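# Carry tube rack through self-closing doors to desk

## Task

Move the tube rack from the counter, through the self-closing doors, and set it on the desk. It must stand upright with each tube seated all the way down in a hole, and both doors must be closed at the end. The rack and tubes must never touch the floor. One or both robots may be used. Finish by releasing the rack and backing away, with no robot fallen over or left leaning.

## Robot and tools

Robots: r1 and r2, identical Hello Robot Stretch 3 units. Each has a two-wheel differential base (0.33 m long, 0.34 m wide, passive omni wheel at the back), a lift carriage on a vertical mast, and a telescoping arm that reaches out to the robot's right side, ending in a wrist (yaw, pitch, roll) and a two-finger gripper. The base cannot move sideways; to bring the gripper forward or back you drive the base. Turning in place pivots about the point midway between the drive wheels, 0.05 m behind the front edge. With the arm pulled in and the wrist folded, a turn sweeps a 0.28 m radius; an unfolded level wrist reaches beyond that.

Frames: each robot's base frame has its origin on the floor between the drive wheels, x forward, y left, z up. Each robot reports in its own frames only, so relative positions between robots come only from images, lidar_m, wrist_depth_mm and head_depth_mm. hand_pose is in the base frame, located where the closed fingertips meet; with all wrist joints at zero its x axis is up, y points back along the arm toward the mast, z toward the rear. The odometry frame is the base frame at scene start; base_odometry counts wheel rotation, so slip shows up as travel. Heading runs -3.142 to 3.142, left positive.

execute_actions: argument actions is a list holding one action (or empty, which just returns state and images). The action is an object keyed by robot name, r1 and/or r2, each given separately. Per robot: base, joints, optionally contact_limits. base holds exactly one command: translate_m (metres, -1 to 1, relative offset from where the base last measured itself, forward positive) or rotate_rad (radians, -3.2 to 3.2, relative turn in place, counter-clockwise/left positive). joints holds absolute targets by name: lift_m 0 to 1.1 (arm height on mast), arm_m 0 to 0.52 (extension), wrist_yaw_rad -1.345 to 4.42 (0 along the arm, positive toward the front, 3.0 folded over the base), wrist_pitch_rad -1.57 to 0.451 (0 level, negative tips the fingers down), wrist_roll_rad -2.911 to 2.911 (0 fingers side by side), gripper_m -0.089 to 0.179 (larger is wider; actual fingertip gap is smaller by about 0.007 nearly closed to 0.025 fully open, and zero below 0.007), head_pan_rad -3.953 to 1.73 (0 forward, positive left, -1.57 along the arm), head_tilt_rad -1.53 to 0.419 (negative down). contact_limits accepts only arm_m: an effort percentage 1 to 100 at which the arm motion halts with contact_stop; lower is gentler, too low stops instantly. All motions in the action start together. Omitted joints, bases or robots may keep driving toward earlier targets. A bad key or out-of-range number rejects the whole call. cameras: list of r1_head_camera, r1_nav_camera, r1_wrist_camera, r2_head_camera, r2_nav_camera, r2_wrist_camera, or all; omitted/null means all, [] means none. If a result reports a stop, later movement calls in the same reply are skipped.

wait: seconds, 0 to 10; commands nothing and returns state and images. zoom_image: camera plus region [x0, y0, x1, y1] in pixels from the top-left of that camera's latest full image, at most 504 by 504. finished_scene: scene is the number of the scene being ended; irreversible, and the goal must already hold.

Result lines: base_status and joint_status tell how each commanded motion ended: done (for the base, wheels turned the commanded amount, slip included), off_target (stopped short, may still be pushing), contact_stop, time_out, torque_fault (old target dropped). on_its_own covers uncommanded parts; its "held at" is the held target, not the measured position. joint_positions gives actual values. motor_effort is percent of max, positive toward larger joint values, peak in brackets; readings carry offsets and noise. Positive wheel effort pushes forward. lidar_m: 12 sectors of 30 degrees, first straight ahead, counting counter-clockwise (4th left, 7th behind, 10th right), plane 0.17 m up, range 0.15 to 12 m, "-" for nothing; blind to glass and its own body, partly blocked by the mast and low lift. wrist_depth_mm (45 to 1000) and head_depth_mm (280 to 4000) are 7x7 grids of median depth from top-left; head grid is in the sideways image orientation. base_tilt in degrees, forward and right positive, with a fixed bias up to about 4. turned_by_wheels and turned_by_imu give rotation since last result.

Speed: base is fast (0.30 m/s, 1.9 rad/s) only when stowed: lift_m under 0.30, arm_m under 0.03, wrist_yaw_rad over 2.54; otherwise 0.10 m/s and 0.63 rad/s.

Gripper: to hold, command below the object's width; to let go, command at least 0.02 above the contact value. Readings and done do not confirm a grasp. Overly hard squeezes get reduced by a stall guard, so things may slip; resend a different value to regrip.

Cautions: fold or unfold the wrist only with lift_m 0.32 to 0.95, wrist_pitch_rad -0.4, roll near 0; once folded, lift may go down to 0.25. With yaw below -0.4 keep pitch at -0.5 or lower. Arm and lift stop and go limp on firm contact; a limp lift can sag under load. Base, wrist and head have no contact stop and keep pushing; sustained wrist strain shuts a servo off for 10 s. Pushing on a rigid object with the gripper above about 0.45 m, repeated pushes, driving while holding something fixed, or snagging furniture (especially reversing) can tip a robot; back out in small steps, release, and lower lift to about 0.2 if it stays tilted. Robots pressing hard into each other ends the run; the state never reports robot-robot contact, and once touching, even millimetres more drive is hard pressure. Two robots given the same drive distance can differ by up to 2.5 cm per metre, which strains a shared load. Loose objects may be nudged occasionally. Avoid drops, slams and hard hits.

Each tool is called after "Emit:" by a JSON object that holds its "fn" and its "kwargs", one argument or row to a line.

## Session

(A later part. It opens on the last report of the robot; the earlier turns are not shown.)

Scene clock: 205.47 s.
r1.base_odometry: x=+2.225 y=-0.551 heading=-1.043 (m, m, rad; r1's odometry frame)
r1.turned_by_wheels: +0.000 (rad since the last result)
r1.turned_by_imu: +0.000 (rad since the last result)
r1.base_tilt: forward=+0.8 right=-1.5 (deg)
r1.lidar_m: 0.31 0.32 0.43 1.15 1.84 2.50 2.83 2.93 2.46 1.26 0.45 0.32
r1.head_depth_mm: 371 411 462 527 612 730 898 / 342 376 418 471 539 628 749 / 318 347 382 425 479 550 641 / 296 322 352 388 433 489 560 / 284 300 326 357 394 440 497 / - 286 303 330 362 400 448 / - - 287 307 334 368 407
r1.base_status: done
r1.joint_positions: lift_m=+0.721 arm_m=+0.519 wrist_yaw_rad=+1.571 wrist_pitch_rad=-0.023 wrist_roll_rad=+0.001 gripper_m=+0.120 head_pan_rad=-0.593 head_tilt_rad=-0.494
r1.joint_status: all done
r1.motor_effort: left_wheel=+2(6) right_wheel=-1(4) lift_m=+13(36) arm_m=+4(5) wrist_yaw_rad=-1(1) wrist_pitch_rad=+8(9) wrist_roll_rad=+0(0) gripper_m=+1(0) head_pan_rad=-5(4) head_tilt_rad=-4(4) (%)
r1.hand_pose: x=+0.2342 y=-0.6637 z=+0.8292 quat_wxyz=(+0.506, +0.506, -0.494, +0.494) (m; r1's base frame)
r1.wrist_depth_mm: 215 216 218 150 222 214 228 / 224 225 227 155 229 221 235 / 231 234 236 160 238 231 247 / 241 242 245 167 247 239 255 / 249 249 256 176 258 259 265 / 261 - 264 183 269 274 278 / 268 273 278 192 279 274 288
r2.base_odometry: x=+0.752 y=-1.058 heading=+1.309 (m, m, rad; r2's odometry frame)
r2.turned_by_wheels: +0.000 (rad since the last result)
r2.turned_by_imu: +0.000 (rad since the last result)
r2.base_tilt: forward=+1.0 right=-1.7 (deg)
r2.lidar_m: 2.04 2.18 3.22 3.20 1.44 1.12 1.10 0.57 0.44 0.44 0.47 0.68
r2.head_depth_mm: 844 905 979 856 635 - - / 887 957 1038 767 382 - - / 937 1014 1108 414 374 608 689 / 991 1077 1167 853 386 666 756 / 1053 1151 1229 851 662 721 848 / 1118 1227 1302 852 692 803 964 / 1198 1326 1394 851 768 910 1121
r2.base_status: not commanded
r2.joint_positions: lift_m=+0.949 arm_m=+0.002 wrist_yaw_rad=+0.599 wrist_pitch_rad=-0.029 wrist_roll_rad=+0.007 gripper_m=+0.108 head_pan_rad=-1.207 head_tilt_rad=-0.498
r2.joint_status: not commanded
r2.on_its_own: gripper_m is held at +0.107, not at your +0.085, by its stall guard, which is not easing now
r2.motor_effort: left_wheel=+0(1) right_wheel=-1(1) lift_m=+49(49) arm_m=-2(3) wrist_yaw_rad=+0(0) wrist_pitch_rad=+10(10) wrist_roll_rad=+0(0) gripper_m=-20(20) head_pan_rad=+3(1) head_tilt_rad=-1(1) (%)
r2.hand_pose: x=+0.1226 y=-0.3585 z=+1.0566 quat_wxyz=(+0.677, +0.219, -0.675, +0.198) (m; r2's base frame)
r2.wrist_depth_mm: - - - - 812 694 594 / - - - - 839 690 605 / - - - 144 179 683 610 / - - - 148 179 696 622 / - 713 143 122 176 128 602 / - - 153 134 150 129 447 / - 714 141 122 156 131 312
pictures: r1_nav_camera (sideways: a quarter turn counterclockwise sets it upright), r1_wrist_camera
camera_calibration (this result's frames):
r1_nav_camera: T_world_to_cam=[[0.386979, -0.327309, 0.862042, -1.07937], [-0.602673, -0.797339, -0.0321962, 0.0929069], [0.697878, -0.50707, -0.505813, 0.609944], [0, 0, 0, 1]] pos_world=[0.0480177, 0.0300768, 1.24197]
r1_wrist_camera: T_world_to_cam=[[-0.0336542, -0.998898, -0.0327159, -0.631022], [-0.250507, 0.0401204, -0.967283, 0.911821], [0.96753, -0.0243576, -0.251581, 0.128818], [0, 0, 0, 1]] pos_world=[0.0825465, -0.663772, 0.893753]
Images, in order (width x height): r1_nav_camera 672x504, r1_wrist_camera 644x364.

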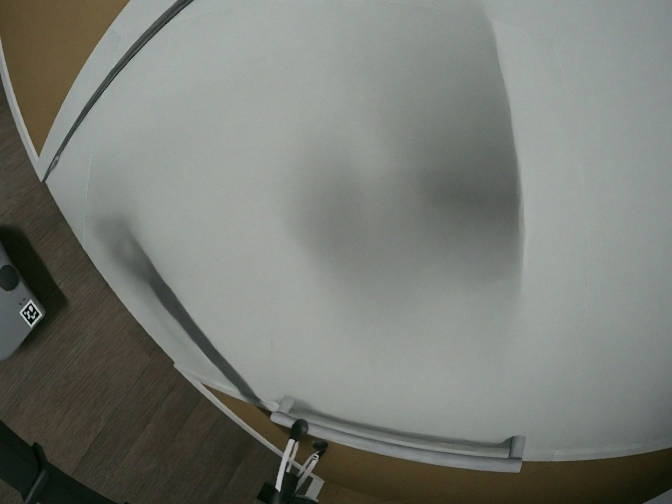

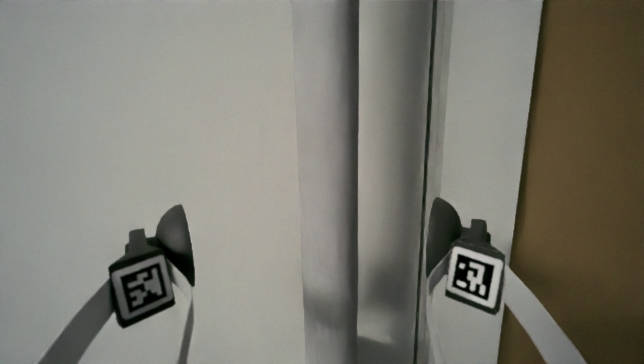

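Emit:
{"fn": "execute_actions", "kwargs": {
  "actions": [
    {"r1":{"base":{"translate_m":0.025}}}
  ],
  "cameras": []
}}

Emit:
{"fn": "execute_actions", "kwargs": {
  "actions": [
    {"r1":{"joints":{"gripper_m":0.0}}}
  ],
  "cameras": ["r1_wrist_camera"]
}}

Emit:
{"fn": "execute_actions", "kwargs": {
  "actions": [
    {"r1":{"base":{"translate_m":-0.2},"joints":{"arm_m":0.485,"wrist_yaw_rad":1.35}}}
  ],
  "cameras": ["r1_wrist_camera","r1_nav_camera"]
}}

Scene clock: 210.07 s.
r1.base_odometry: x=+2.238 y=-0.572 heading=-1.043 (m, m, rad; r1's odometry frame)
r1.turned_by_wheels: +0.000 (rad since the last result)
r1.turned_by_imu: -0.001 (rad since the last result)
r1.base_tilt: forward=+0.7 right=-1.3 (deg)
r1.lidar_m: 0.29 0.30 0.40 1.06 1.85 2.49 2.85 2.95 2.47 1.15 0.41 0.30
r1.head_depth_mm: 336 373 419 478 555 661 818 / 311 341 379 427 488 569 680 / 290 315 347 386 435 499 583 / - 293 319 352 393 444 509 / - - 296 324 358 399 451 / - - 286 300 329 364 407 / - - - 286 303 334 369
r1.base_status: done
r1.joint_positions: lift_m=+0.721 arm_m=+0.519 wrist_yaw_rad=+1.571 wrist_pitch_rad=-0.023 wrist_roll_rad=+0.001 gripper_m=+0.120 head_pan_rad=-0.593 head_tilt_rad=-0.494
r1.joint_status: not commanded
r1.motor_effort: left_wheel=+2(6) right_wheel=-1(4) lift_m=+13(14) arm_m=+4(4) wrist_yaw_rad=+0(1) wrist_pitch_rad=+8(9) wrist_roll_rad=+0(0) gripper_m=+0(0) head_pan_rad=-5(4) head_tilt_rad=-4(4) (%)
r1.hand_pose: x=+0.2342 y=-0.6637 z=+0.8292 quat_wxyz=(+0.506, +0.506, -0.494, +0.494) (m; r1's base frame)
r1.wrist_depth_mm: 193 194 196 125 200 190 203 / 200 201 202 130 207 195 209 / 206 208 210 135 215 204 220 / 215 216 220 140 223 213 228 / 223 223 227 146 231 221 238 / 231 - 237 154 242 245 250 / 240 245 248 161 254 239 258
r2.base_odometry: x=+0.752 y=-1.058 heading=+1.309 (m, m, rad; r2's odometry frame)
r2.turned_by_wheels: +0.000 (rad since the last result)
r2.turned_by_imu: +0.000 (rad since the last result)
r2.base_tilt: forward=+1.0 right=-1.7 (deg)
r2.lidar_m: 2.04 2.18 3.21 3.19 1.44 1.12 1.10 0.57 0.44 0.44 0.47 0.68
r2.head_depth_mm: 846 907 979 856 636 - - / 889 958 1039 766 382 - - / 935 1013 1103 414 374 608 688 / 989 1079 1164 855 386 666 757 / 1052 1146 1230 850 662 721 847 / 1114 1229 1305 851 693 804 965 / 1197 1325 1387 849 766 909 1119
r2.base_status: not commanded
r2.joint_positions: lift_m=+0.949 arm_m=+0.002 wrist_yaw_rad=+0.599 wrist_pitch_rad=-0.029 wrist_roll_rad=+0.007 gripper_m=+0.108 head_pan_rad=-1.207 head_tilt_rad=-0.498
r2.joint_status: not commanded
r2.on_its_own: gripper_m is held at +0.107, not at your +0.085, by its stall guard, which is not easing now
r2.motor_effort: left_wheel=+1(1) right_wheel=-1(1) lift_m=+49(49) arm_m=-3(2) wrist_yaw_rad=+2(1) wrist_pitch_rad=+10(10) wrist_roll_rad=+0(0) gripper_m=-20(20) head_pan_rad=+4(2) head_tilt_rad=-1(1) (%)
r2.hand_pose: x=+0.1226 y=-0.3585 z=+1.0566 quat_wxyz=(+0.677, +0.219, -0.675, +0.198) (m; r2's base frame)
r2.wrist_depth_mm: - - - - 823 687 598 / - - - - 849 695 601 / - - - 144 180 682 617 / - - - 148 179 703 632 / - 720 143 122 176 128 611 / - - 152 135 150 128 445 / - 716 141 122 156 131 315
pictures: none
No camera images: the call's "cameras" was empty. Leave "cameras" out to get every camera's image.

Scene clock: 211.77 s.
r1.base_odometry: x=+2.238 y=-0.572 heading=-1.043 (m, m, rad; r1's odometry frame)
r1.turned_by_wheels: +0.000 (rad since the last result)
r1.turned_by_imu: +0.000 (rad since the last result)
r1.base_tilt: forward=+0.8 right=-1.5 (deg)
r1.lidar_m: 0.28 0.29 0.40 1.06 1.84 2.50 2.85 2.95 2.47 1.15 0.41 0.30
r1.head_depth_mm: 336 372 418 477 553 659 814 / 310 341 379 427 487 567 678 / 290 314 346 385 434 498 581 / - 292 318 352 392 443 508 / - - 296 323 357 399 452 / - - 285 299 328 363 406 / - - - 285 303 333 369
r1.base_status: not commanded
r1.joint_positions: lift_m=+0.721 arm_m=+0.519 wrist_yaw_rad=+1.546 wrist_pitch_rad=-0.023 wrist_roll_rad=+0.001 gripper_m=+0.001 head_pan_rad=-0.593 head_tilt_rad=-0.494
r1.joint_status: all done
r1.on_its_own: wrist_yaw_rad is at rest, and its effort (+19) is outside its rest range (-12 to +12)
r1.motor_effort: left_wheel=+1(2) right_wheel=-2(2) lift_m=+13(13) arm_m=+1(4) wrist_yaw_rad=+19(20) wrist_pitch_rad=+9(8) wrist_roll_rad=+0(0) gripper_m=-17(88) head_pan_rad=-5(4) head_tilt_rad=-4(4) (%)
r1.hand_pose: x=+0.2342 y=-0.6702 z=+0.8292 quat_wxyz=(+0.512, +0.500, -0.500, +0.488) (m; r1's base frame)
r1.wrist_depth_mm: 189 191 194 124 200 192 208 / 195 197 201 128 208 200 215 / 203 205 209 134 215 208 224 / 210 213 217 139 223 217 234 / 218 221 225 142 229 225 245 / 226 231 - 150 233 236 255 / 236 238 244 157 251 258 267
r2.base_odometry: x=+0.752 y=-1.058 heading=+1.309 (m, m, rad; r2's odometry frame)
r2.turned_by_wheels: +0.000 (rad since the last result)
r2.turned_by_imu: +0.000 (rad since the last result)
r2.base_tilt: forward=+1.0 right=-1.5 (deg)
r2.lidar_m: 2.04 2.18 3.21 3.19 1.43 1.12 1.10 0.57 0.44 0.44 0.46 0.68
r2.head_depth_mm: 847 907 980 857 635 - - / 888 960 1041 766 382 - - / 937 1013 1108 414 375 608 690 / 991 1077 1167 854 386 666 755 / 1048 1149 1232 853 661 722 850 / 1116 1228 1302 853 693 804 966 / 1195 1325 1387 853 766 913 1120
r2.base_status: not commanded
r2.joint_positions: lift_m=+0.949 arm_m=+0.002 wrist_yaw_rad=+0.599 wrist_pitch_rad=-0.029 wrist_roll_rad=+0.007 gripper_m=+0.108 head_pan_rad=-1.207 head_tilt_rad=-0.498
r2.joint_status: not commanded
r2.on_its_own: gripper_m is held at +0.107, not at your +0.085, by its stall guard, which is not easing now
r2.motor_effort: left_wheel=+0(1) right_wheel=-1(1) lift_m=+49(49) arm_m=-3(3) wrist_yaw_rad=+1(2) wrist_pitch_rad=+9(10) wrist_roll_rad=+0(0) gripper_m=-20(20) head_pan_rad=+2(3) head_tilt_rad=-1(0) (%)
r2.hand_pose: x=+0.1226 y=-0.3585 z=+1.0566 quat_wxyz=(+0.677, +0.219, -0.675, +0.198) (m; r2's base frame)
r2.wrist_depth_mm: - - - - 821 693 595 / - - - - 838 689 608 / - - - 144 180 682 618 / - - - 148 179 706 624 / - 714 143 122 177 128 612 / - - 152 135 150 129 450 / - 706 140 122 156 131 314
pictures: r1_wrist_camera
camera_calibration (this result's frames):
r1_wrist_camera: T_world_to_cam=[[-0.0580337, -0.997779, -0.0327073, -0.631021], [-0.249434, 0.0462157, -0.967288, 0.915904], [0.966651, -0.047977, -0.251562, 0.113097], [0, 0, 0, 1]] pos_world=[0.0825124, -0.666523, 0.893755]
Images, in order (width x height): r1_wrist_camera 644x364.

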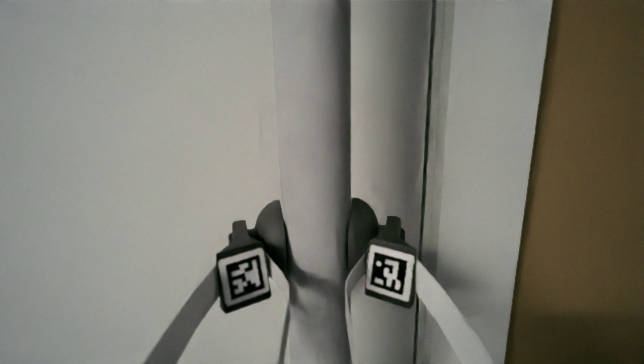

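Scene clock: 215.27 s.
r1.base_odometry: x=+2.137 y=-0.400 heading=-1.042 (m, m, rad; r1's odometry frame)
r1.turned_by_wheels: +0.000 (rad since the last result)
r1.turned_by_imu: -0.002 (rad since the last result)
r1.base_tilt: forward=+0.8 right=-1.4 (deg)
r1.lidar_m: 0.43 0.49 0.68 1.78 1.84 2.49 2.66 2.75 2.47 1.99 0.52 0.43
r1.head_depth_mm: 422 463 515 580 663 775 926 / 403 442 488 547 621 716 844 / 388 422 466 518 583 667 779 / 372 405 444 491 550 624 722 / 358 389 424 468 521 585 671 / 346 374 406 446 493 553 627 / 334 360 390 427 469 522 589
r1.base_status: done
r1.joint_positions: lift_m=+0.721 arm_m=+0.485 wrist_yaw_rad=+1.527 wrist_pitch_rad=-0.023 wrist_roll_rad=+0.001 gripper_m=+0.001 head_pan_rad=-0.593 head_tilt_rad=-0.494
r1.joint_status: wrist_yaw_rad off_target (ended at +1.527, target +1.350); the others done
r1.on_its_own: wrist_yaw_rad is held at +1.516, not at your +1.350, by its stall guard, which is not easing now
r1.motor_effort: left_wheel=+7(16) right_wheel=-8(22) lift_m=+14(14) arm_m=+3(9) wrist_yaw_rad=-10(61) wrist_pitch_rad=+9(8) wrist_roll_rad=+0(0) gripper_m=-15(22) head_pan_rad=-5(5) head_tilt_rad=-3(4) (%)
r1.hand_pose: x=+0.2340 y=-0.6409 z=+0.8292 quat_wxyz=(+0.516, +0.495, -0.505, +0.483) (m; r1's base frame)
r1.wrist_depth_mm: 230 221 212 132 196 407 410 / 239 230 219 137 204 419 427 / 250 240 229 141 212 432 442 / 260 250 238 147 219 449 471 / 273 260 248 151 230 468 481 / 288 273 - 158 476 493 504 / 306 287 272 169 248 519 536
r2.base_odometry: x=+0.752 y=-1.058 heading=+1.309 (m, m, rad; r2's odometry frame)
r2.turned_by_wheels: +0.000 (rad since the last result)
r2.turned_by_imu: +0.000 (rad since the last result)
r2.base_tilt: forward=+0.9 right=-1.7 (deg)
r2.lidar_m: 2.04 2.19 3.20 3.18 1.44 1.12 1.10 0.57 0.44 0.44 0.46 0.68
r2.head_depth_mm: 846 907 981 856 635 - - / 888 960 1039 765 382 - - / 936 1016 1106 414 374 608 688 / 993 1078 1167 852 386 667 755 / 1050 1148 1230 852 661 723 847 / 1119 1231 1301 853 692 805 964 / 1197 1328 1392 849 766 910 1123
r2.base_status: not commanded
r2.joint_positions: lift_m=+0.949 arm_m=+0.002 wrist_yaw_rad=+0.599 wrist_pitch_rad=-0.029 wrist_roll_rad=+0.007 gripper_m=+0.108 head_pan_rad=-1.207 head_tilt_rad=-0.498
r2.joint_status: not commanded
r2.on_its_own: gripper_m is held at +0.107, not at your +0.085, by its stall guard, which is not easing now
r2.motor_effort: left_wheel=+1(0) right_wheel=-1(1) lift_m=+49(48) arm_m=-2(2) wrist_yaw_rad=+2(1) wrist_pitch_rad=+10(10) wrist_roll_rad=+0(0) gripper_m=-21(20) head_pan_rad=+3(3) head_tilt_rad=-1(1) (%)
r2.hand_pose: x=+0.1226 y=-0.3585 z=+1.0566 quat_wxyz=(+0.677, +0.219, -0.675, +0.198) (m; r2's base frame)
r2.wrist_depth_mm: - - - - 834 698 591 / - - - - 839 699 607 / - - - 144 179 675 618 / - - - 148 180 697 629 / - 721 142 122 177 128 606 / - - 153 135 150 128 447 / - 715 141 122 156 131 314
pictures: r1_nav_camera (sideways: a quarter turn counterclockwise sets it upright), r1_wrist_camera
camera_calibration (this result's frames):
r1_nav_camera: T_world_to_cam=[[0.387213, -0.327467, 0.861877, -1.07915], [-0.602682, -0.797332, -0.0321784, 0.0928838], [0.697739, -0.506978, -0.506096, 0.610313], [0, 0, 0, 1]] pos_world=[0.0480014, 0.0300878, 1.24196]
r1_wrist_camera: T_world_to_cam=[[-0.0768566, -0.996494, -0.0330715, -0.596221], [-0.248411, 0.0512617, -0.967297, 0.917507], [0.965601, -0.0661278, -0.251479, 0.103205], [0, 0, 0, 1]] pos_world=[0.0824399, -0.634338, 0.893738]
Images, in order (width x height): r1_nav_camera 672x504, r1_wrist_camera 644x364.

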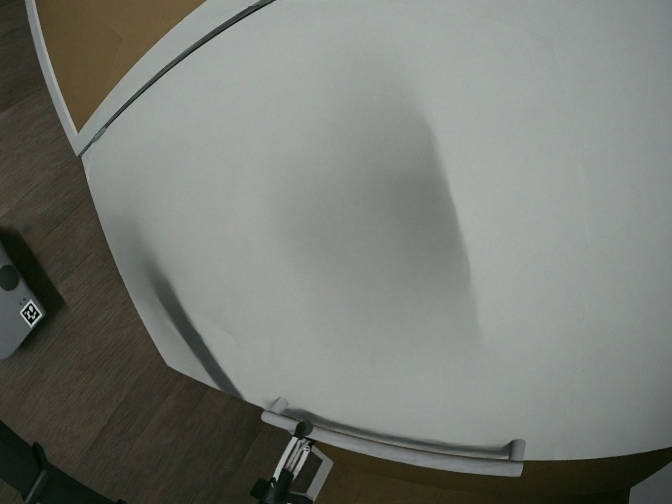

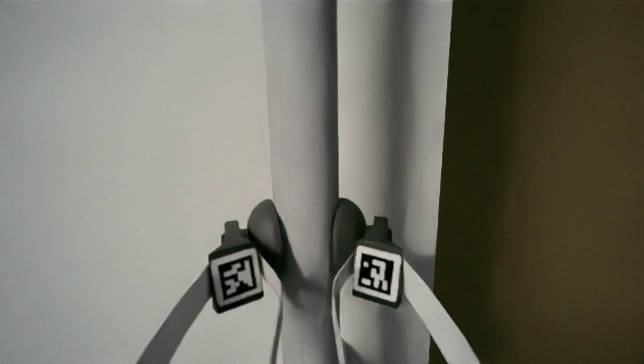

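Emit:
{"fn": "execute_actions", "kwargs": {
  "actions": [
    {"r1":{"base":{"translate_m":-0.25},"joints":{"arm_m":0.36,"wrist_yaw_rad":1.45}}}
  ],
  "cameras": []
}}

Emit:
{"fn": "execute_actions", "kwargs": {
  "actions": [
    {"r1":{"base":{"translate_m":-0.17},"joints":{"arm_m":0.2,"wrist_yaw_rad":1.35}}}
  ],
  "cameras": ["r1_wrist_camera","r1_nav_camera","r2_nav_camera"]
}}

Scene clock: 222.77 s.
r1.base_odometry: x=+2.011 y=-0.184 heading=-1.042 (m, m, rad; r1's odometry frame)
r1.turned_by_wheels: +0.000 (rad since the last result)
r1.turned_by_imu: -0.003 (rad since the last result)
r1.base_tilt: forward=+0.8 right=-1.5 (deg)
r1.lidar_m: 0.73 0.74 1.03 1.23 1.24 2.50 2.40 2.48 2.48 2.38 1.05 0.77
r1.head_depth_mm: 956 1056 1187 1347 1569 1517 1291 / 844 934 1050 1202 1363 1491 1292 / 816 891 981 1090 1228 1411 1303 / 763 828 903 998 1111 1253 1303 / 713 771 837 913 1012 1130 1259 / 674 721 779 846 929 1025 1150 / 635 679 729 790 859 942 1043
r1.base_status: done
r1.joint_positions: lift_m=+0.721 arm_m=+0.360 wrist_yaw_rad=+1.448 wrist_pitch_rad=-0.021 wrist_roll_rad=+0.001 gripper_m=+0.000 head_pan_rad=-0.593 head_tilt_rad=-0.494
r1.joint_status: all done
r1.motor_effort: left_wheel=+2(11) right_wheel=-1(20) lift_m=+13(14) arm_m=-6(12) wrist_yaw_rad=+2(37) wrist_pitch_rad=+8(9) wrist_roll_rad=+0(0) gripper_m=-2(16) head_pan_rad=-5(5) head_tilt_rad=-3(4) (%)
r1.hand_pose: x=+0.2324 y=-0.5367 z=+0.8298 quat_wxyz=(+0.535, +0.474, -0.525, +0.462) (m; r1's base frame)
r1.wrist_depth_mm: 562 578 620 629 649 693 730 / 572 604 633 631 673 715 756 / 606 617 641 668 699 752 772 / 629 632 684 690 739 761 842 / 632 672 691 - 749 817 843 / 662 707 703 752 803 836 920 / 689 734 774 800 840 869 937
r2.base_odometry: x=+0.752 y=-1.058 heading=+1.309 (m, m, rad; r2's odometry frame)
r2.turned_by_wheels: +0.000 (rad since the last result)
r2.turned_by_imu: +0.000 (rad since the last result)
r2.base_tilt: forward=+1.0 right=-1.7 (deg)
r2.lidar_m: 2.04 2.19 3.22 1.22 1.43 1.12 1.10 0.57 0.44 0.44 0.46 0.68
r2.head_depth_mm: 846 906 982 854 634 - - / 890 958 1040 765 382 - - / 937 1015 1103 414 374 608 690 / 991 1075 1160 853 386 667 755 / 1049 1150 1229 854 662 724 846 / 1118 1231 1311 851 692 806 965 / 1193 1324 1388 853 766 913 1122
r2.base_status: not commanded
r2.joint_positions: lift_m=+0.949 arm_m=+0.002 wrist_yaw_rad=+0.599 wrist_pitch_rad=-0.029 wrist_roll_rad=+0.007 gripper_m=+0.108 head_pan_rad=-1.207 head_tilt_rad=-0.498
r2.joint_status: not commanded
r2.on_its_own: gripper_m is held at +0.107, not at your +0.085, by its stall guard, which is not easing now
r2.motor_effort: left_wheel=+0(1) right_wheel=-1(1) lift_m=+49(49) arm_m=-2(2) wrist_yaw_rad=+1(2) wrist_pitch_rad=+9(9) wrist_roll_rad=+0(0) gripper_m=-20(20) head_pan_rad=+2(4) head_tilt_rad=-1(1) (%)
r2.hand_pose: x=+0.1226 y=-0.3585 z=+1.0566 quat_wxyz=(+0.677, +0.219, -0.675, +0.198) (m; r2's base frame)
r2.wrist_depth_mm: - - - - 826 690 594 / - - - - 841 698 607 / - - - 144 179 682 616 / - - - 148 179 694 623 / - 716 142 122 176 128 609 / - - 152 135 150 129 444 / - 725 140 122 156 131 314
pictures: none
No camera images: the call's "cameras" was empty. Leave "cameras" out to get every camera's image.

Scene clock: 225.93 s.
r1.base_odometry: x=+1.925 y=-0.037 heading=-1.042 (m, m, rad; r1's odometry frame)
r1.turned_by_wheels: +0.000 (rad since the last result)
r1.turned_by_imu: -0.002 (rad since the last result)
r1.base_tilt: forward=+0.8 right=-1.5 (deg)
r1.lidar_m: 0.90 0.94 1.26 1.20 1.83 2.33 2.24 2.32 2.48 2.38 1.30 0.94
r1.head_depth_mm: 1184 1311 1472 1685 1796 1517 1280 / 1093 1199 1337 1499 1703 1527 1291 / 1002 1099 1201 1348 1524 1531 1303 / 934 1012 1109 1238 1380 1502 1300 / 887 958 1039 1141 1259 1403 1313 / 836 897 971 1052 1156 1278 1312 / 791 844 910 981 1070 1170 1274
r1.base_status: done
r1.joint_positions: lift_m=+0.721 arm_m=+0.200 wrist_yaw_rad=+1.352 wrist_pitch_rad=-0.021 wrist_roll_rad=+0.001 gripper_m=+0.000 head_pan_rad=-0.593 head_tilt_rad=-0.494
r1.joint_status: all done
r1.motor_effort: left_wheel=+2(3) right_wheel=-1(5) lift_m=+13(14) arm_m=-6(6) wrist_yaw_rad=-2(4) wrist_pitch_rad=+8(8) wrist_roll_rad=+0(0) gripper_m=-3(2) head_pan_rad=-5(4) head_tilt_rad=-4(4) (%)
r1.hand_pose: x=+0.2282 y=-0.4009 z=+0.8298 quat_wxyz=(+0.556, +0.449, -0.547, +0.436) (m; r1's base frame)
r1.wrist_depth_mm: 685 719 753 798 856 932 - / 689 734 778 826 919 994 - / 714 754 806 856 917 - - / 735 768 854 888 977 - - / 778 811 846 - - - - / 783 846 877 978 - - - / 824 850 952 - - - -
r2.base_odometry: x=+0.752 y=-1.058 heading=+1.309 (m, m, rad; r2's odometry frame)
r2.turned_by_wheels: +0.000 (rad since the last result)
r2.turned_by_imu: +0.000 (rad since the last result)
r2.base_tilt: forward=+1.0 right=-1.7 (deg)
r2.lidar_m: 2.04 2.18 3.21 1.19 1.44 1.12 1.10 0.57 0.44 0.44 0.46 0.68
r2.head_depth_mm: 847 908 981 854 635 - - / 886 957 1040 765 382 - - / 935 1014 1105 414 374 608 690 / 989 1076 1165 853 386 666 756 / 1050 1148 1236 853 661 721 846 / 1117 1230 1304 851 692 806 963 / 1196 1323 1391 850 767 910 1120
r2.base_status: not commanded
r2.joint_positions: lift_m=+0.949 arm_m=+0.002 wrist_yaw_rad=+0.599 wrist_pitch_rad=-0.029 wrist_roll_rad=+0.007 gripper_m=+0.108 head_pan_rad=-1.207 head_tilt_rad=-0.498
r2.joint_status: not commanded
r2.on_its_own: gripper_m is held at +0.107, not at your +0.085, by its stall guard, which is not easing now
r2.motor_effort: left_wheel=+0(1) right_wheel=-1(1) lift_m=+49(49) arm_m=-3(2) wrist_yaw_rad=+2(2) wrist_pitch_rad=+10(10) wrist_roll_rad=+0(0) gripper_m=-20(20) head_pan_rad=+1(2) head_tilt_rad=-1(1) (%)
r2.hand_pose: x=+0.1226 y=-0.3585 z=+1.0566 quat_wxyz=(+0.677, +0.219, -0.675, +0.198) (m; r2's base frame)
r2.wrist_depth_mm: - - - - 831 696 603 / - - - - 840 696 606 / - - - 144 180 682 613 / - - - 148 179 692 633 / - 708 143 122 177 128 606 / - - 152 135 150 128 448 / - 716 140 122 156 131 313
pictures: r1_nav_camera (sideways: a quarter turn counterclockwise sets it upright), r1_wrist_camera, r2_nav_camera (sideways: a quarter turn counterclockwise sets it upright)
camera_calibration (this result's frames):
r1_nav_camera: T_world_to_cam=[[0.387319, -0.327552, 0.861797, -1.07905], [-0.602705, -0.797316, -0.0321698, 0.0928728], [0.697661, -0.506949, -0.506232, 0.610491], [0, 0, 0, 1]] pos_world=[0.0479942, 0.0300921, 1.24196]
r1_wrist_camera: T_world_to_cam=[[-0.249631, -0.967774, -0.0331439, -0.306519], [-0.233714, 0.0934302, -0.967806, 0.918239], [0.939714, -0.233849, -0.249506, 0.0618485], [0, 0, 0, 1]] pos_world=[0.0799691, -0.36797, 0.89395]
r2_nav_camera: T_world_to_cam=[[0.174591, -0.434141, 0.883765, -1.11406], [-0.935128, -0.354146, 0.0107667, 0.0493555], [0.308308, -0.828313, -0.467808, 0.566371], [0, 0, 0, 1]] pos_world=[0.0660413, 0.00295353, 1.24899]
Images, in order (width x height): r1_nav_camera 672x504, r1_wrist_camera 644x364, r2_nav_camera 672x504.

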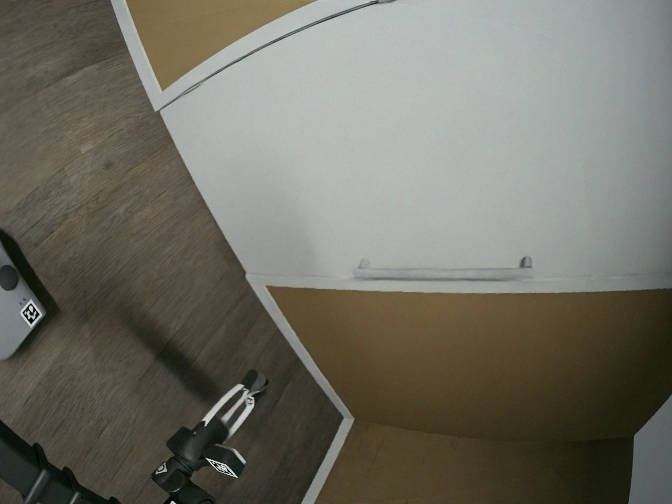

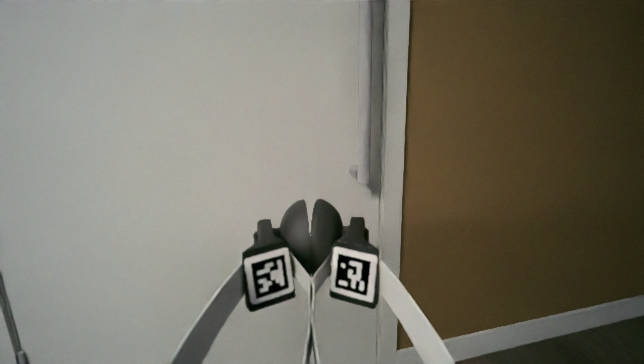

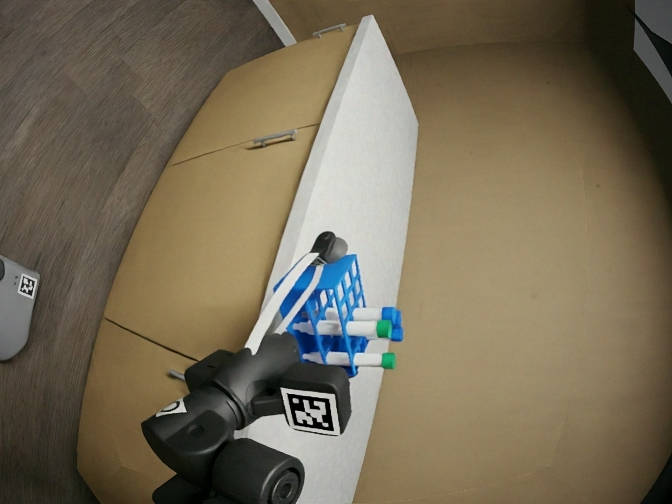

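Emit:
{"fn": "execute_actions", "kwargs": {
  "actions": [
    {"r1":{"base":{"translate_m":0.45},"joints":{"arm_m":0.52,"wrist_yaw_rad":1.57,"gripper_m":0.12}}}
  ],
  "cameras": []
}}

Emit:
{"fn": "execute_actions", "kwargs": {
  "actions": [
    {"r1":{"base":{"translate_m":0.2}}}
  ],
  "cameras": ["r1_wrist_camera"]
}}

Emit:
{"fn": "execute_actions", "kwargs": {
  "actions": [
    {"r1":{"joints":{"gripper_m":-0.03}}}
  ],
  "cameras": ["r1_wrist_camera"]
}}

Scene clock: 237.37 s.
r1.base_odometry: x=+2.152 y=-0.426 heading=-1.042 (m, m, rad; r1's odometry frame)
r1.turned_by_wheels: +0.000 (rad since the last result)
r1.turned_by_imu: +0.001 (rad since the last result)
r1.base_tilt: forward=+0.8 right=-1.5 (deg)
r1.lidar_m: 0.46 0.47 0.64 1.69 1.85 2.49 2.68 2.77 2.47 1.86 0.65 0.47
r1.head_depth_mm: 570 632 708 809 930 1115 1261 / 525 578 642 722 827 964 1151 / 488 533 588 654 736 842 987 / 456 494 541 596 663 751 859 / 427 461 500 548 605 677 762 / 402 432 466 508 556 616 691 / 380 405 436 472 514 564 625
r1.base_status: done
r1.joint_positions: lift_m=+0.721 arm_m=+0.519 wrist_yaw_rad=+1.568 wrist_pitch_rad=-0.021 wrist_roll_rad=+0.001 gripper_m=+0.120 head_pan_rad=-0.593 head_tilt_rad=-0.494
r1.joint_status: all done
r1.motor_effort: left_wheel=+1(7) right_wheel=-1(2) lift_m=+15(14) arm_m=+5(3) wrist_yaw_rad=+1(3) wrist_pitch_rad=+8(8) wrist_roll_rad=+0(0) gripper_m=+0(82) head_pan_rad=-5(4) head_tilt_rad=-4(4) (%)
r1.hand_pose: x=+0.2343 y=-0.6645 z=+0.8298 quat_wxyz=(+0.506, +0.505, -0.495, +0.494) (m; r1's base frame)
r1.wrist_depth_mm: 340 351 352 354 352 370 368 / 362 364 365 367 363 382 385 / 373 373 380 378 383 394 398 / 386 388 393 395 399 413 416 / 400 400 407 411 408 423 432 / 417 - 427 430 426 439 448 / 430 444 449 454 450 464 470
r2.base_odometry: x=+0.752 y=-1.058 heading=+1.309 (m, m, rad; r2's odometry frame)
r2.turned_by_wheels: +0.000 (rad since the last result)
r2.turned_by_imu: -0.001 (rad since the last result)
r2.base_tilt: forward=+1.0 right=-1.7 (deg)
r2.lidar_m: 2.04 2.18 3.21 3.18 1.43 1.12 1.10 0.57 0.44 0.44 0.47 0.68
r2.head_depth_mm: 847 906 980 854 636 - - / 887 959 1037 767 382 - - / 939 1014 1105 415 374 609 689 / 992 1078 1163 852 386 667 755 / 1051 1148 1231 852 661 722 847 / 1121 1233 1306 850 693 806 963 / 1196 1320 1391 848 769 912 1119
r2.base_status: not commanded
r2.joint_positions: lift_m=+0.949 arm_m=+0.002 wrist_yaw_rad=+0.599 wrist_pitch_rad=-0.029 wrist_roll_rad=+0.007 gripper_m=+0.108 head_pan_rad=-1.207 head_tilt_rad=-0.498
r2.joint_status: not commanded
r2.on_its_own: gripper_m is held at +0.107, not at your +0.085, by its stall guard, which is not easing now
r2.motor_effort: left_wheel=+0(0) right_wheel=-1(1) lift_m=+49(49) arm_m=-2(2) wrist_yaw_rad=+1(0) wrist_pitch_rad=+9(10) wrist_roll_rad=+0(0) gripper_m=-21(20) head_pan_rad=+2(1) head_tilt_rad=-1(1) (%)
r2.hand_pose: x=+0.1226 y=-0.3585 z=+1.0566 quat_wxyz=(+0.677, +0.219, -0.675, +0.198) (m; r2's base frame)
r2.wrist_depth_mm: - - - - 826 697 591 / - - - - 833 692 611 / - - - 144 180 688 622 / - - - 148 179 702 627 / - 709 143 122 177 128 610 / - - 152 135 150 129 451 / - 719 140 122 156 131 313
pictures: none
No camera images: the call's "cameras" was empty. Leave "cameras" out to get every camera's image.

Scene clock: 240.80 s.
r1.base_odometry: x=+2.253 y=-0.598 heading=-1.042 (m, m, rad; r1's odometry frame)
r1.turned_by_wheels: +0.000 (rad since the last result)
r1.turned_by_imu: +0.000 (rad since the last result)
r1.base_tilt: forward=+0.9 right=-1.3 (deg)
r1.lidar_m: 0.26 0.26 0.36 0.95 1.85 2.50 2.89 2.98 2.47 1.03 0.37 0.27
r1.head_depth_mm: 296 328 368 419 487 581 717 / 284 300 333 375 429 501 597 / - 285 304 339 383 438 511 / - - 288 309 345 390 447 / - - - 288 314 351 397 / - - - - 291 319 357 / - - - - - 294 324
r1.base_status: done
r1.joint_positions: lift_m=+0.721 arm_m=+0.519 wrist_yaw_rad=+1.568 wrist_pitch_rad=-0.021 wrist_roll_rad=+0.001 gripper_m=+0.120 head_pan_rad=-0.593 head_tilt_rad=-0.494
r1.joint_status: not commanded
r1.motor_effort: left_wheel=+1(5) right_wheel=-1(3) lift_m=+14(14) arm_m=+4(4) wrist_yaw_rad=+2(2) wrist_pitch_rad=+8(8) wrist_roll_rad=+0(0) gripper_m=+0(1) head_pan_rad=-5(5) head_tilt_rad=-4(4) (%)
r1.hand_pose: x=+0.2343 y=-0.6645 z=+0.8298 quat_wxyz=(+0.506, +0.505, -0.495, +0.494) (m; r1's base frame)
r1.wrist_depth_mm: 164 167 169 96 172 162 164 / 171 173 174 100 178 168 171 / 177 179 180 104 185 175 185 / 185 185 187 107 192 180 195 / 191 192 195 112 198 188 205 / 199 - 202 117 208 196 214 / 205 211 214 122 218 205 222
r2.base_odometry: x=+0.752 y=-1.058 heading=+1.309 (m, m, rad; r2's odometry frame)
r2.turned_by_wheels: +0.000 (rad since the last result)
r2.turned_by_imu: +0.000 (rad since the last result)
r2.base_tilt: forward=+1.1 right=-1.7 (deg)
r2.lidar_m: 2.04 2.18 3.21 3.19 1.44 1.12 1.10 0.57 0.44 0.44 0.47 0.68
r2.head_depth_mm: 845 907 978 855 635 - - / 889 960 1039 767 381 - - / 936 1012 1104 414 375 608 689 / 989 1078 1166 853 386 666 754 / 1050 1149 1229 852 662 723 847 / 1121 1229 1308 851 692 806 966 / 1198 1322 1390 850 767 909 1119
r2.base_status: not commanded
r2.joint_positions: lift_m=+0.949 arm_m=+0.002 wrist_yaw_rad=+0.599 wrist_pitch_rad=-0.029 wrist_roll_rad=+0.007 gripper_m=+0.108 head_pan_rad=-1.207 head_tilt_rad=-0.498
r2.joint_status: not commanded
r2.on_its_own: gripper_m is held at +0.107, not at your +0.085, by its stall guard, which is not easing now
r2.motor_effort: left_wheel=+0(1) right_wheel=+0(1) lift_m=+49(49) arm_m=-3(2) wrist_yaw_rad=+1(1) wrist_pitch_rad=+10(10) wrist_roll_rad=+0(0) gripper_m=-20(20) head_pan_rad=+2(2) head_tilt_rad=-1(1) (%)
r2.hand_pose: x=+0.1226 y=-0.3585 z=+1.0566 quat_wxyz=(+0.677, +0.219, -0.675, +0.198) (m; r2's base frame)
r2.wrist_depth_mm: - - - - 828 694 602 / - - - - 847 693 606 / - - - 144 180 686 611 / - - - 148 179 701 630 / - 711 142 122 177 128 603 / - - 153 135 150 128 448 / - 712 141 122 156 131 315
pictures: r1_wrist_camera
camera_calibration (this result's frames):
r1_wrist_camera: T_world_to_cam=[[-0.0363572, -0.998789, -0.0331439, -0.630647], [-0.24831, 0.0411545, -0.967806, 0.912978], [0.967998, -0.0269568, -0.249506, 0.125312], [0, 0, 0, 1]] pos_world=[0.0824713, -0.664079, 0.89395]
Images, in order (width x height): r1_wrist_camera 644x364.

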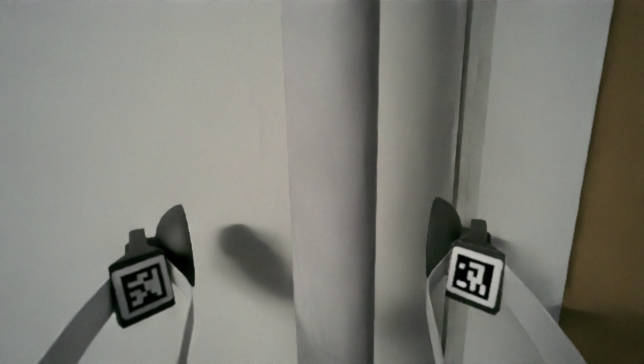

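Scene clock: 243.20 s.
r1.base_odometry: x=+2.253 y=-0.598 heading=-1.043 (m, m, rad; r1's odometry frame)
r1.turned_by_wheels: -0.001 (rad since the last result)
r1.turned_by_imu: -0.002 (rad since the last result)
r1.base_tilt: forward=+0.6 right=-1.3 (deg)
r1.lidar_m: 0.26 0.26 0.36 0.94 1.85 2.49 2.88 2.98 2.46 1.04 0.37 0.27
r1.head_depth_mm: 298 329 370 422 489 584 722 / 285 301 335 377 431 502 600 / - 286 306 340 384 440 513 / - - 288 310 346 391 449 / - - - 289 315 352 398 / - - - - 292 320 358 / - - - - - 295 325
r1.base_status: not commanded
r1.joint_positions: lift_m=+0.721 arm_m=+0.519 wrist_yaw_rad=+1.532 wrist_pitch_rad=-0.022 wrist_roll_rad=+0.001 gripper_m=-0.026 head_pan_rad=-0.593 head_tilt_rad=-0.494
r1.joint_status: gripper_m off_target (ended at -0.026, target -0.030)
r1.on_its_own: wrist_yaw_rad is held at +1.526, not at your +1.570, by its stall guard, which is not easing now; right_wheel is at rest, and its effort (+20) is outside its rest range (-18 to +18)
r1.motor_effort: left_wheel=-13(13) right_wheel=+20(19) lift_m=+14(14) arm_m=+0(4) wrist_yaw_rad=-5(22) wrist_pitch_rad=+8(8) wrist_roll_rad=+0(0) gripper_m=-15(99) head_pan_rad=-5(5) head_tilt_rad=-3(4) (%)
r1.hand_pose: x=+0.2341 y=-0.6740 z=+0.8295 quat_wxyz=(+0.515, +0.496, -0.504, +0.484) (m; r1's base frame)
r1.wrist_depth_mm: 163 167 167 98 177 167 184 / 168 171 175 102 183 174 190 / 175 178 181 105 190 180 197 / 181 185 188 110 197 187 207 / 188 191 194 113 203 195 214 / 196 198 - 119 209 204 226 / 203 206 212 124 221 215 236
r2.base_odometry: x=+0.752 y=-1.058 heading=+1.309 (m, m, rad; r2's odometry frame)
r2.turned_by_wheels: +0.000 (rad since the last result)
r2.turned_by_imu: +0.000 (rad since the last result)
r2.base_tilt: forward=+1.1 right=-1.7 (deg)
r2.lidar_m: 2.04 2.18 3.21 3.18 1.44 1.12 1.10 0.57 0.44 0.44 0.47 0.68
r2.head_depth_mm: 846 908 977 856 635 - - / 889 961 1040 767 381 - - / 936 1015 1103 414 375 608 688 / 991 1074 1168 852 386 667 757 / 1046 1150 1233 852 661 723 847 / 1114 1231 1303 852 691 805 961 / 1200 1328 1389 852 768 910 1120
r2.base_status: not commanded
r2.joint_positions: lift_m=+0.949 arm_m=+0.002 wrist_yaw_rad=+0.599 wrist_pitch_rad=-0.029 wrist_roll_rad=+0.007 gripper_m=+0.108 head_pan_rad=-1.207 head_tilt_rad=-0.498
r2.joint_status: not commanded
r2.on_its_own: gripper_m is held at +0.107, not at your +0.085, by its stall guard, which is not easing now
r2.motor_effort: left_wheel=+1(0) right_wheel=-1(1) lift_m=+49(49) arm_m=-2(2) wrist_yaw_rad=+1(1) wrist_pitch_rad=+10(10) wrist_roll_rad=+0(0) gripper_m=-20(19) head_pan_rad=+3(2) head_tilt_rad=-1(1) (%)
r2.hand_pose: x=+0.1226 y=-0.3585 z=+1.0566 quat_wxyz=(+0.677, +0.219, -0.675, +0.198) (m; r2's base frame)
r2.wrist_depth_mm: - - - - 817 694 592 / - - - - 840 690 603 / - - - 144 179 679 617 / - - - 148 179 708 627 / - 708 143 122 176 128 605 / - - 152 135 150 129 450 / - 710 140 122 156 131 315
pictures: r1_wrist_camera
camera_calibration (this result's frames):
r1_wrist_camera: T_world_to_cam=[[-0.0726375, -0.996809, -0.0331058, -0.630411], [-0.247598, 0.050177, -0.967563, 0.918786], [0.966136, -0.0620844, -0.250453, 0.102756], [0, 0, 0, 1]] pos_world=[0.0824218, -0.668122, 0.893848]
Images, in order (width x height): r1_wrist_camera 644x364.

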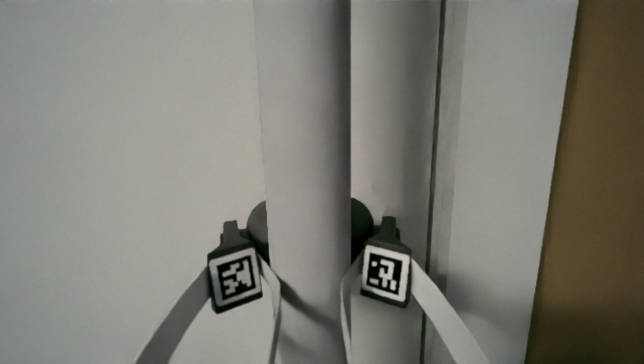

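Emit:
{"fn": "execute_actions", "kwargs": {
  "actions": [
    {"r1":{"base":{"translate_m":-0.2},"joints":{"arm_m":0.48,"wrist_yaw_rad":1.5}}}
  ],
  "cameras": []
}}

Emit:
{"fn": "execute_actions", "kwargs": {
  "actions": [
    {"r1":{"base":{"translate_m":-0.15},"joints":{"arm_m":0.405}}}
  ],
  "cameras": ["r1_wrist_camera"]
}}

Emit:
{"fn": "execute_actions", "kwargs": {
  "actions": [
    {"r1":{"base":{"translate_m":-0.13},"joints":{"arm_m":0.30}}}
  ],
  "cameras": ["r1_wrist_camera","r1_nav_camera"]
}}

Scene clock: 251.43 s.
r1.base_odometry: x=+2.152 y=-0.426 heading=-1.042 (m, m, rad; r1's odometry frame)
r1.turned_by_wheels: +0.001 (rad since the last result)
r1.turned_by_imu: -0.001 (rad since the last result)
r1.base_tilt: forward=+0.9 right=-1.4 (deg)
r1.lidar_m: 0.40 0.46 0.64 1.70 1.84 2.49 2.69 2.78 2.47 1.86 0.48 0.41
r1.head_depth_mm: 390 429 477 537 613 716 858 / 373 409 451 507 574 662 785 / 358 391 431 479 539 617 720 / 344 374 410 454 508 578 668 / 331 360 393 432 481 543 621 / 320 346 375 412 457 512 581 / 309 333 361 394 434 483 545
r1.base_status: done
r1.joint_positions: lift_m=+0.721 arm_m=+0.480 wrist_yaw_rad=+1.486 wrist_pitch_rad=-0.022 wrist_roll_rad=-0.001 gripper_m=-0.010 head_pan_rad=-0.593 head_tilt_rad=-0.494
r1.joint_status: all done
r1.on_its_own: wrist_yaw_rad is held at +1.439, not at your +1.500, by its stall guard, which is still easing; gripper_m is held at -0.011, not at your -0.030, by its stall guard, which is not easing now
r1.motor_effort: left_wheel=+13(13) right_wheel=-15(27) lift_m=+14(15) arm_m=+1(16) wrist_yaw_rad=-39(60) wrist_pitch_rad=+9(8) wrist_roll_rad=+1(1) gripper_m=-22(23) head_pan_rad=-4(5) head_tilt_rad=-4(4) (%)
r1.hand_pose: x=+0.2334 y=-0.6465 z=+0.8297 quat_wxyz=(+0.526, +0.484, -0.515, +0.473) (m; r1's base frame)
r1.wrist_depth_mm: 192 185 180 103 170 383 393 / 199 194 187 106 176 393 407 / 207 202 194 110 183 411 435 / 216 208 202 114 191 430 445 / 226 219 211 118 199 442 467 / 236 230 - 123 204 471 484 / 248 237 232 129 216 487 511
r2.base_odometry: x=+0.752 y=-1.058 heading=+1.309 (m, m, rad; r2's odometry frame)
r2.turned_by_wheels: +0.000 (rad since the last result)
r2.turned_by_imu: -0.001 (rad since the last result)
r2.base_tilt: forward=+1.0 right=-1.6 (deg)
r2.lidar_m: 2.04 2.18 3.21 3.20 1.43 1.12 1.10 0.57 0.44 0.44 0.46 0.68
r2.head_depth_mm: 844 908 977 856 636 - - / 891 956 1036 767 382 - - / 936 1011 1103 414 374 608 691 / 990 1075 1166 853 386 666 756 / 1049 1148 1232 852 662 721 844 / 1121 1230 1309 851 692 804 963 / 1193 1328 1390 853 767 911 1123
r2.base_status: not commanded
r2.joint_positions: lift_m=+0.949 arm_m=+0.002 wrist_yaw_rad=+0.599 wrist_pitch_rad=-0.029 wrist_roll_rad=+0.007 gripper_m=+0.108 head_pan_rad=-1.207 head_tilt_rad=-0.498
r2.joint_status: not commanded
r2.on_its_own: gripper_m is held at +0.107, not at your +0.085, by its stall guard, which is not easing now
r2.motor_effort: left_wheel=+0(1) right_wheel=-1(1) lift_m=+49(49) arm_m=-3(2) wrist_yaw_rad=+0(1) wrist_pitch_rad=+10(10) wrist_roll_rad=+0(0) gripper_m=-20(20) head_pan_rad=+1(2) head_tilt_rad=-1(1) (%)
r2.hand_pose: x=+0.1226 y=-0.3585 z=+1.0566 quat_wxyz=(+0.677, +0.219, -0.675, +0.198) (m; r2's base frame)
r2.wrist_depth_mm: - - - - 833 692 601 / - - - - 838 687 609 / - - - 144 180 682 612 / - - - 148 180 695 627 / - 720 143 122 177 128 614 / - - 152 135 150 129 450 / - 717 141 122 156 131 313
pictures: none
No camera images: the call's "cameras" was empty. Leave "cameras" out to get every camera's image.

Scene clock: 253.90 s.
r1.base_odometry: x=+2.077 y=-0.296 heading=-1.042 (m, m, rad; r1's odometry frame)
r1.turned_by_wheels: +0.000 (rad since the last result)
r1.turned_by_imu: -0.002 (rad since the last result)
r1.base_tilt: forward=+0.7 right=-1.5 (deg)
r1.lidar_m: 0.49 0.61 0.84 1.78 1.84 2.64 2.54 2.61 2.48 2.37 0.52 0.48
r1.head_depth_mm: 416 455 503 562 639 736 868 / 407 445 491 548 618 711 834 / 399 436 480 533 600 685 799 / 392 426 468 519 582 664 772 / 384 418 458 507 567 643 742 / 378 410 447 495 551 624 716 / 371 401 439 482 536 604 691
r1.base_status: done
r1.joint_positions: lift_m=+0.721 arm_m=+0.406 wrist_yaw_rad=+1.471 wrist_pitch_rad=-0.021 wrist_roll_rad=+0.003 gripper_m=-0.010 head_pan_rad=-0.593 head_tilt_rad=-0.494
r1.joint_status: all done
r1.on_its_own: gripper_m is held at -0.011, not at your -0.030, by its stall guard, which is not easing now
r1.motor_effort: left_wheel=-2(18) right_wheel=+3(19) lift_m=+14(14) arm_m=-9(20) wrist_yaw_rad=+26(79) wrist_pitch_rad=+8(8) wrist_roll_rad=-1(1) gripper_m=-19(26) head_pan_rad=-4(5) head_tilt_rad=-4(4) (%)
r1.hand_pose: x=+0.2331 y=-0.5760 z=+0.8299 quat_wxyz=(+0.529, +0.481, -0.520, +0.468) (m; r1's base frame)
r1.wrist_depth_mm: 226 209 192 102 164 159 568 / 237 219 199 106 171 559 589 / 251 227 209 110 176 587 613 / 262 240 217 114 182 607 649 / 278 251 231 119 188 639 676 / 295 265 - 123 192 669 698 / 314 285 249 130 208 699 724
r2.base_odometry: x=+0.752 y=-1.058 heading=+1.309 (m, m, rad; r2's odometry frame)
r2.turned_by_wheels: +0.000 (rad since the last result)
r2.turned_by_imu: +0.000 (rad since the last result)
r2.base_tilt: forward=+1.0 right=-1.6 (deg)
r2.lidar_m: 2.04 2.17 3.22 1.26 1.27 1.12 1.10 0.57 0.44 0.44 0.47 0.68
r2.head_depth_mm: 847 908 980 856 635 - - / 887 957 1040 766 381 - - / 938 1017 1106 414 375 608 687 / 990 1075 1163 850 385 666 757 / 1051 1148 1229 851 661 722 847 / 1119 1234 1310 852 691 807 964 / 1196 1327 1389 851 767 911 1122
r2.base_status: not commanded
r2.joint_positions: lift_m=+0.949 arm_m=+0.002 wrist_yaw_rad=+0.599 wrist_pitch_rad=-0.029 wrist_roll_rad=+0.007 gripper_m=+0.108 head_pan_rad=-1.207 head_tilt_rad=-0.498
r2.joint_status: not commanded
r2.on_its_own: gripper_m is held at +0.107, not at your +0.085, by its stall guard, which is not easing now
r2.motor_effort: left_wheel=+1(0) right_wheel=-1(1) lift_m=+49(49) arm_m=-2(2) wrist_yaw_rad=+2(1) wrist_pitch_rad=+10(10) wrist_roll_rad=+0(0) gripper_m=-21(19) head_pan_rad=+1(2) head_tilt_rad=-1(1) (%)
r2.hand_pose: x=+0.1226 y=-0.3585 z=+1.0566 quat_wxyz=(+0.677, +0.219, -0.675, +0.198) (m; r2's base frame)
r2.wrist_depth_mm: - - - - 832 682 594 / - - - - 829 690 605 / - - - 144 180 686 613 / - - - 148 179 705 621 / - 718 143 122 177 128 612 / - - 153 135 150 128 454 / - 706 141 122 156 131 315
pictures: r1_wrist_camera
camera_calibration (this result's frames):
r1_wrist_camera: T_world_to_cam=[[-0.132757, -0.990552, -0.0343866, -0.514124], [-0.242531, 0.0661048, -0.967889, 0.922253], [0.961017, -0.120155, -0.249016, 0.0764836], [0, 0, 0, 1]] pos_world=[0.0819193, -0.561042, 0.894005]
Images, in order (width x height): r1_wrist_camera 644x364.

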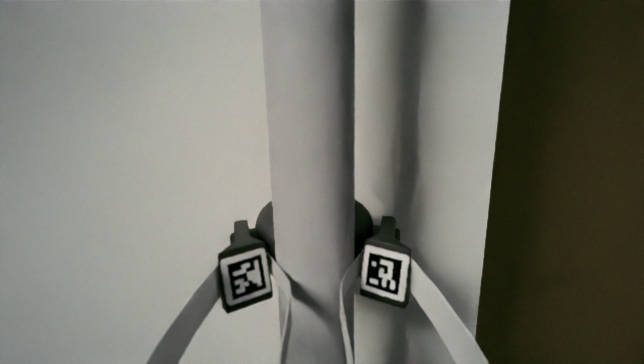

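Scene clock: 256.67 s.
r1.base_odometry: x=+2.011 y=-0.184 heading=-1.042 (m, m, rad; r1's odometry frame)
r1.turned_by_wheels: +0.000 (rad since the last result)
r1.turned_by_imu: -0.001 (rad since the last result)
r1.base_tilt: forward=+0.9 right=-1.4 (deg)
r1.lidar_m: 0.54 0.75 1.03 1.23 1.36 2.50 2.40 2.48 2.48 2.37 0.52 0.51
r1.head_depth_mm: 407 444 488 543 611 699 812 / 406 443 486 541 610 698 810 / 405 441 485 540 608 694 808 / 404 440 484 537 606 691 805 / 403 439 483 537 603 689 803 / 403 438 482 535 602 687 798 / 402 437 480 533 600 684 797
r1.base_status: done
r1.joint_positions: lift_m=+0.721 arm_m=+0.300 wrist_yaw_rad=+1.386 wrist_pitch_rad=-0.022 wrist_roll_rad=+0.001 gripper_m=-0.011 head_pan_rad=-0.593 head_tilt_rad=-0.494
r1.joint_status: all done
r1.on_its_own: wrist_yaw_rad is held at +1.388, not at your +1.500, by its stall guard, which is not easing now; gripper_m is held at -0.011, not at your -0.030, by its stall guard, which is not easing now
r1.motor_effort: left_wheel=+2(15) right_wheel=-3(24) lift_m=+14(14) arm_m=-6(16) wrist_yaw_rad=+1(65) wrist_pitch_rad=+8(8) wrist_roll_rad=+0(0) gripper_m=-19(23) head_pan_rad=-4(5) head_tilt_rad=-4(3) (%)
r1.hand_pose: x=+0.2299 y=-0.4923 z=+0.8296 quat_wxyz=(+0.549, +0.458, -0.539, +0.446) (m; r1's base frame)
r1.wrist_depth_mm: 258 228 202 102 162 153 781 / 271 238 211 106 168 156 801 / 293 253 218 111 174 164 867 / 309 265 230 115 180 169 861 / 328 278 250 119 184 852 934 / 355 298 - 124 187 904 979 / 381 322 262 130 205 943 -
r2.base_odometry: x=+0.752 y=-1.058 heading=+1.309 (m, m, rad; r2's odometry frame)
r2.turned_by_wheels: +0.000 (rad since the last result)
r2.turned_by_imu: +0.000 (rad since the last result)
r2.base_tilt: forward=+1.0 right=-1.6 (deg)
r2.lidar_m: 2.04 2.18 3.22 1.22 1.43 1.12 1.10 0.57 0.44 0.44 0.47 0.68
r2.head_depth_mm: 844 908 979 854 635 - - / 887 958 1038 768 382 - - / 935 1014 1105 414 374 608 689 / 993 1077 1168 853 386 667 756 / 1050 1152 1230 853 663 720 847 / 1120 1231 1304 850 694 805 964 / 1194 1323 1387 850 767 911 1121
r2.base_status: not commanded
r2.joint_positions: lift_m=+0.949 arm_m=+0.002 wrist_yaw_rad=+0.599 wrist_pitch_rad=-0.029 wrist_roll_rad=+0.007 gripper_m=+0.108 head_pan_rad=-1.207 head_tilt_rad=-0.498
r2.joint_status: not commanded
r2.on_its_own: gripper_m is held at +0.107, not at your +0.085, by its stall guard, which is not easing now
r2.motor_effort: left_wheel=+1(0) right_wheel=-1(1) lift_m=+49(49) arm_m=-2(2) wrist_yaw_rad=+2(0) wrist_pitch_rad=+10(10) wrist_roll_rad=+0(0) gripper_m=-20(20) head_pan_rad=+2(2) head_tilt_rad=-1(1) (%)
r2.hand_pose: x=+0.1226 y=-0.3585 z=+1.0566 quat_wxyz=(+0.677, +0.219, -0.675, +0.198) (m; r2's base frame)
r2.wrist_depth_mm: - - - - 817 687 605 / - - - - 832 690 605 / - - - 144 180 687 616 / - - - 148 179 696 629 / - 716 143 122 176 128 609 / - - 152 135 150 129 452 / - 716 141 122 156 131 313
pictures: r1_nav_camera (sideways: a quarter turn counterclockwise sets it upright), r1_wrist_camera
camera_calibration (this result's frames):
r1_nav_camera: T_world_to_cam=[[0.38733, -0.327564, 0.861787, -1.07904], [-0.60271, -0.797311, -0.0321688, 0.0928715], [0.69765, -0.506948, -0.506249, 0.610512], [0, 0, 0, 1]] pos_world=[0.0479934, 0.0300925, 1.24196]
r1_wrist_camera: T_world_to_cam=[[-0.216382, -0.97577, -0.0324291, -0.406753], [-0.237459, 0.0848181, -0.967688, 0.923565], [0.946991, -0.201689, -0.250058, 0.053413], [0, 0, 0, 1]] pos_world=[0.080713, -0.464459, 0.893888]
Images, in order (width x height): r1_nav_camera 672x504, r1_wrist_camera 644x364.

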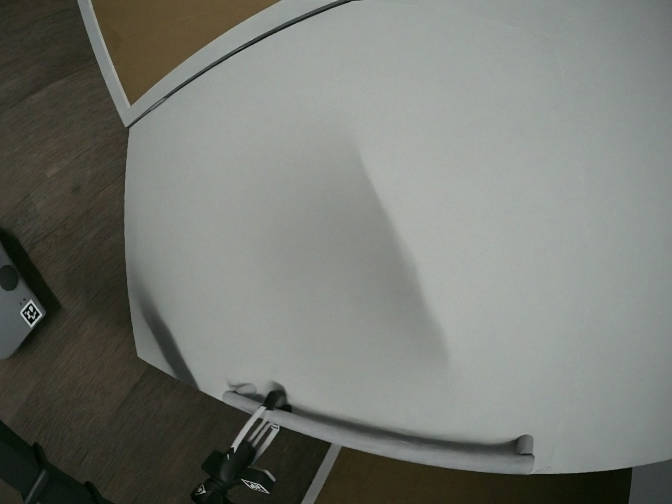

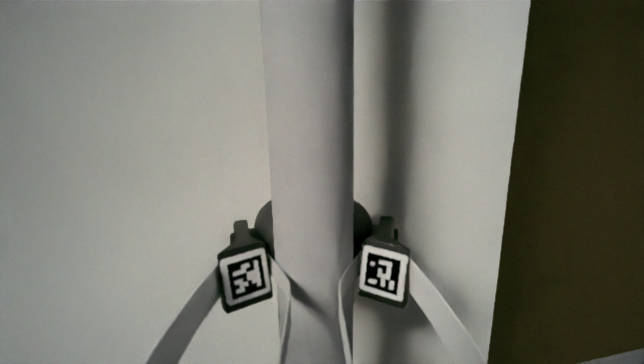

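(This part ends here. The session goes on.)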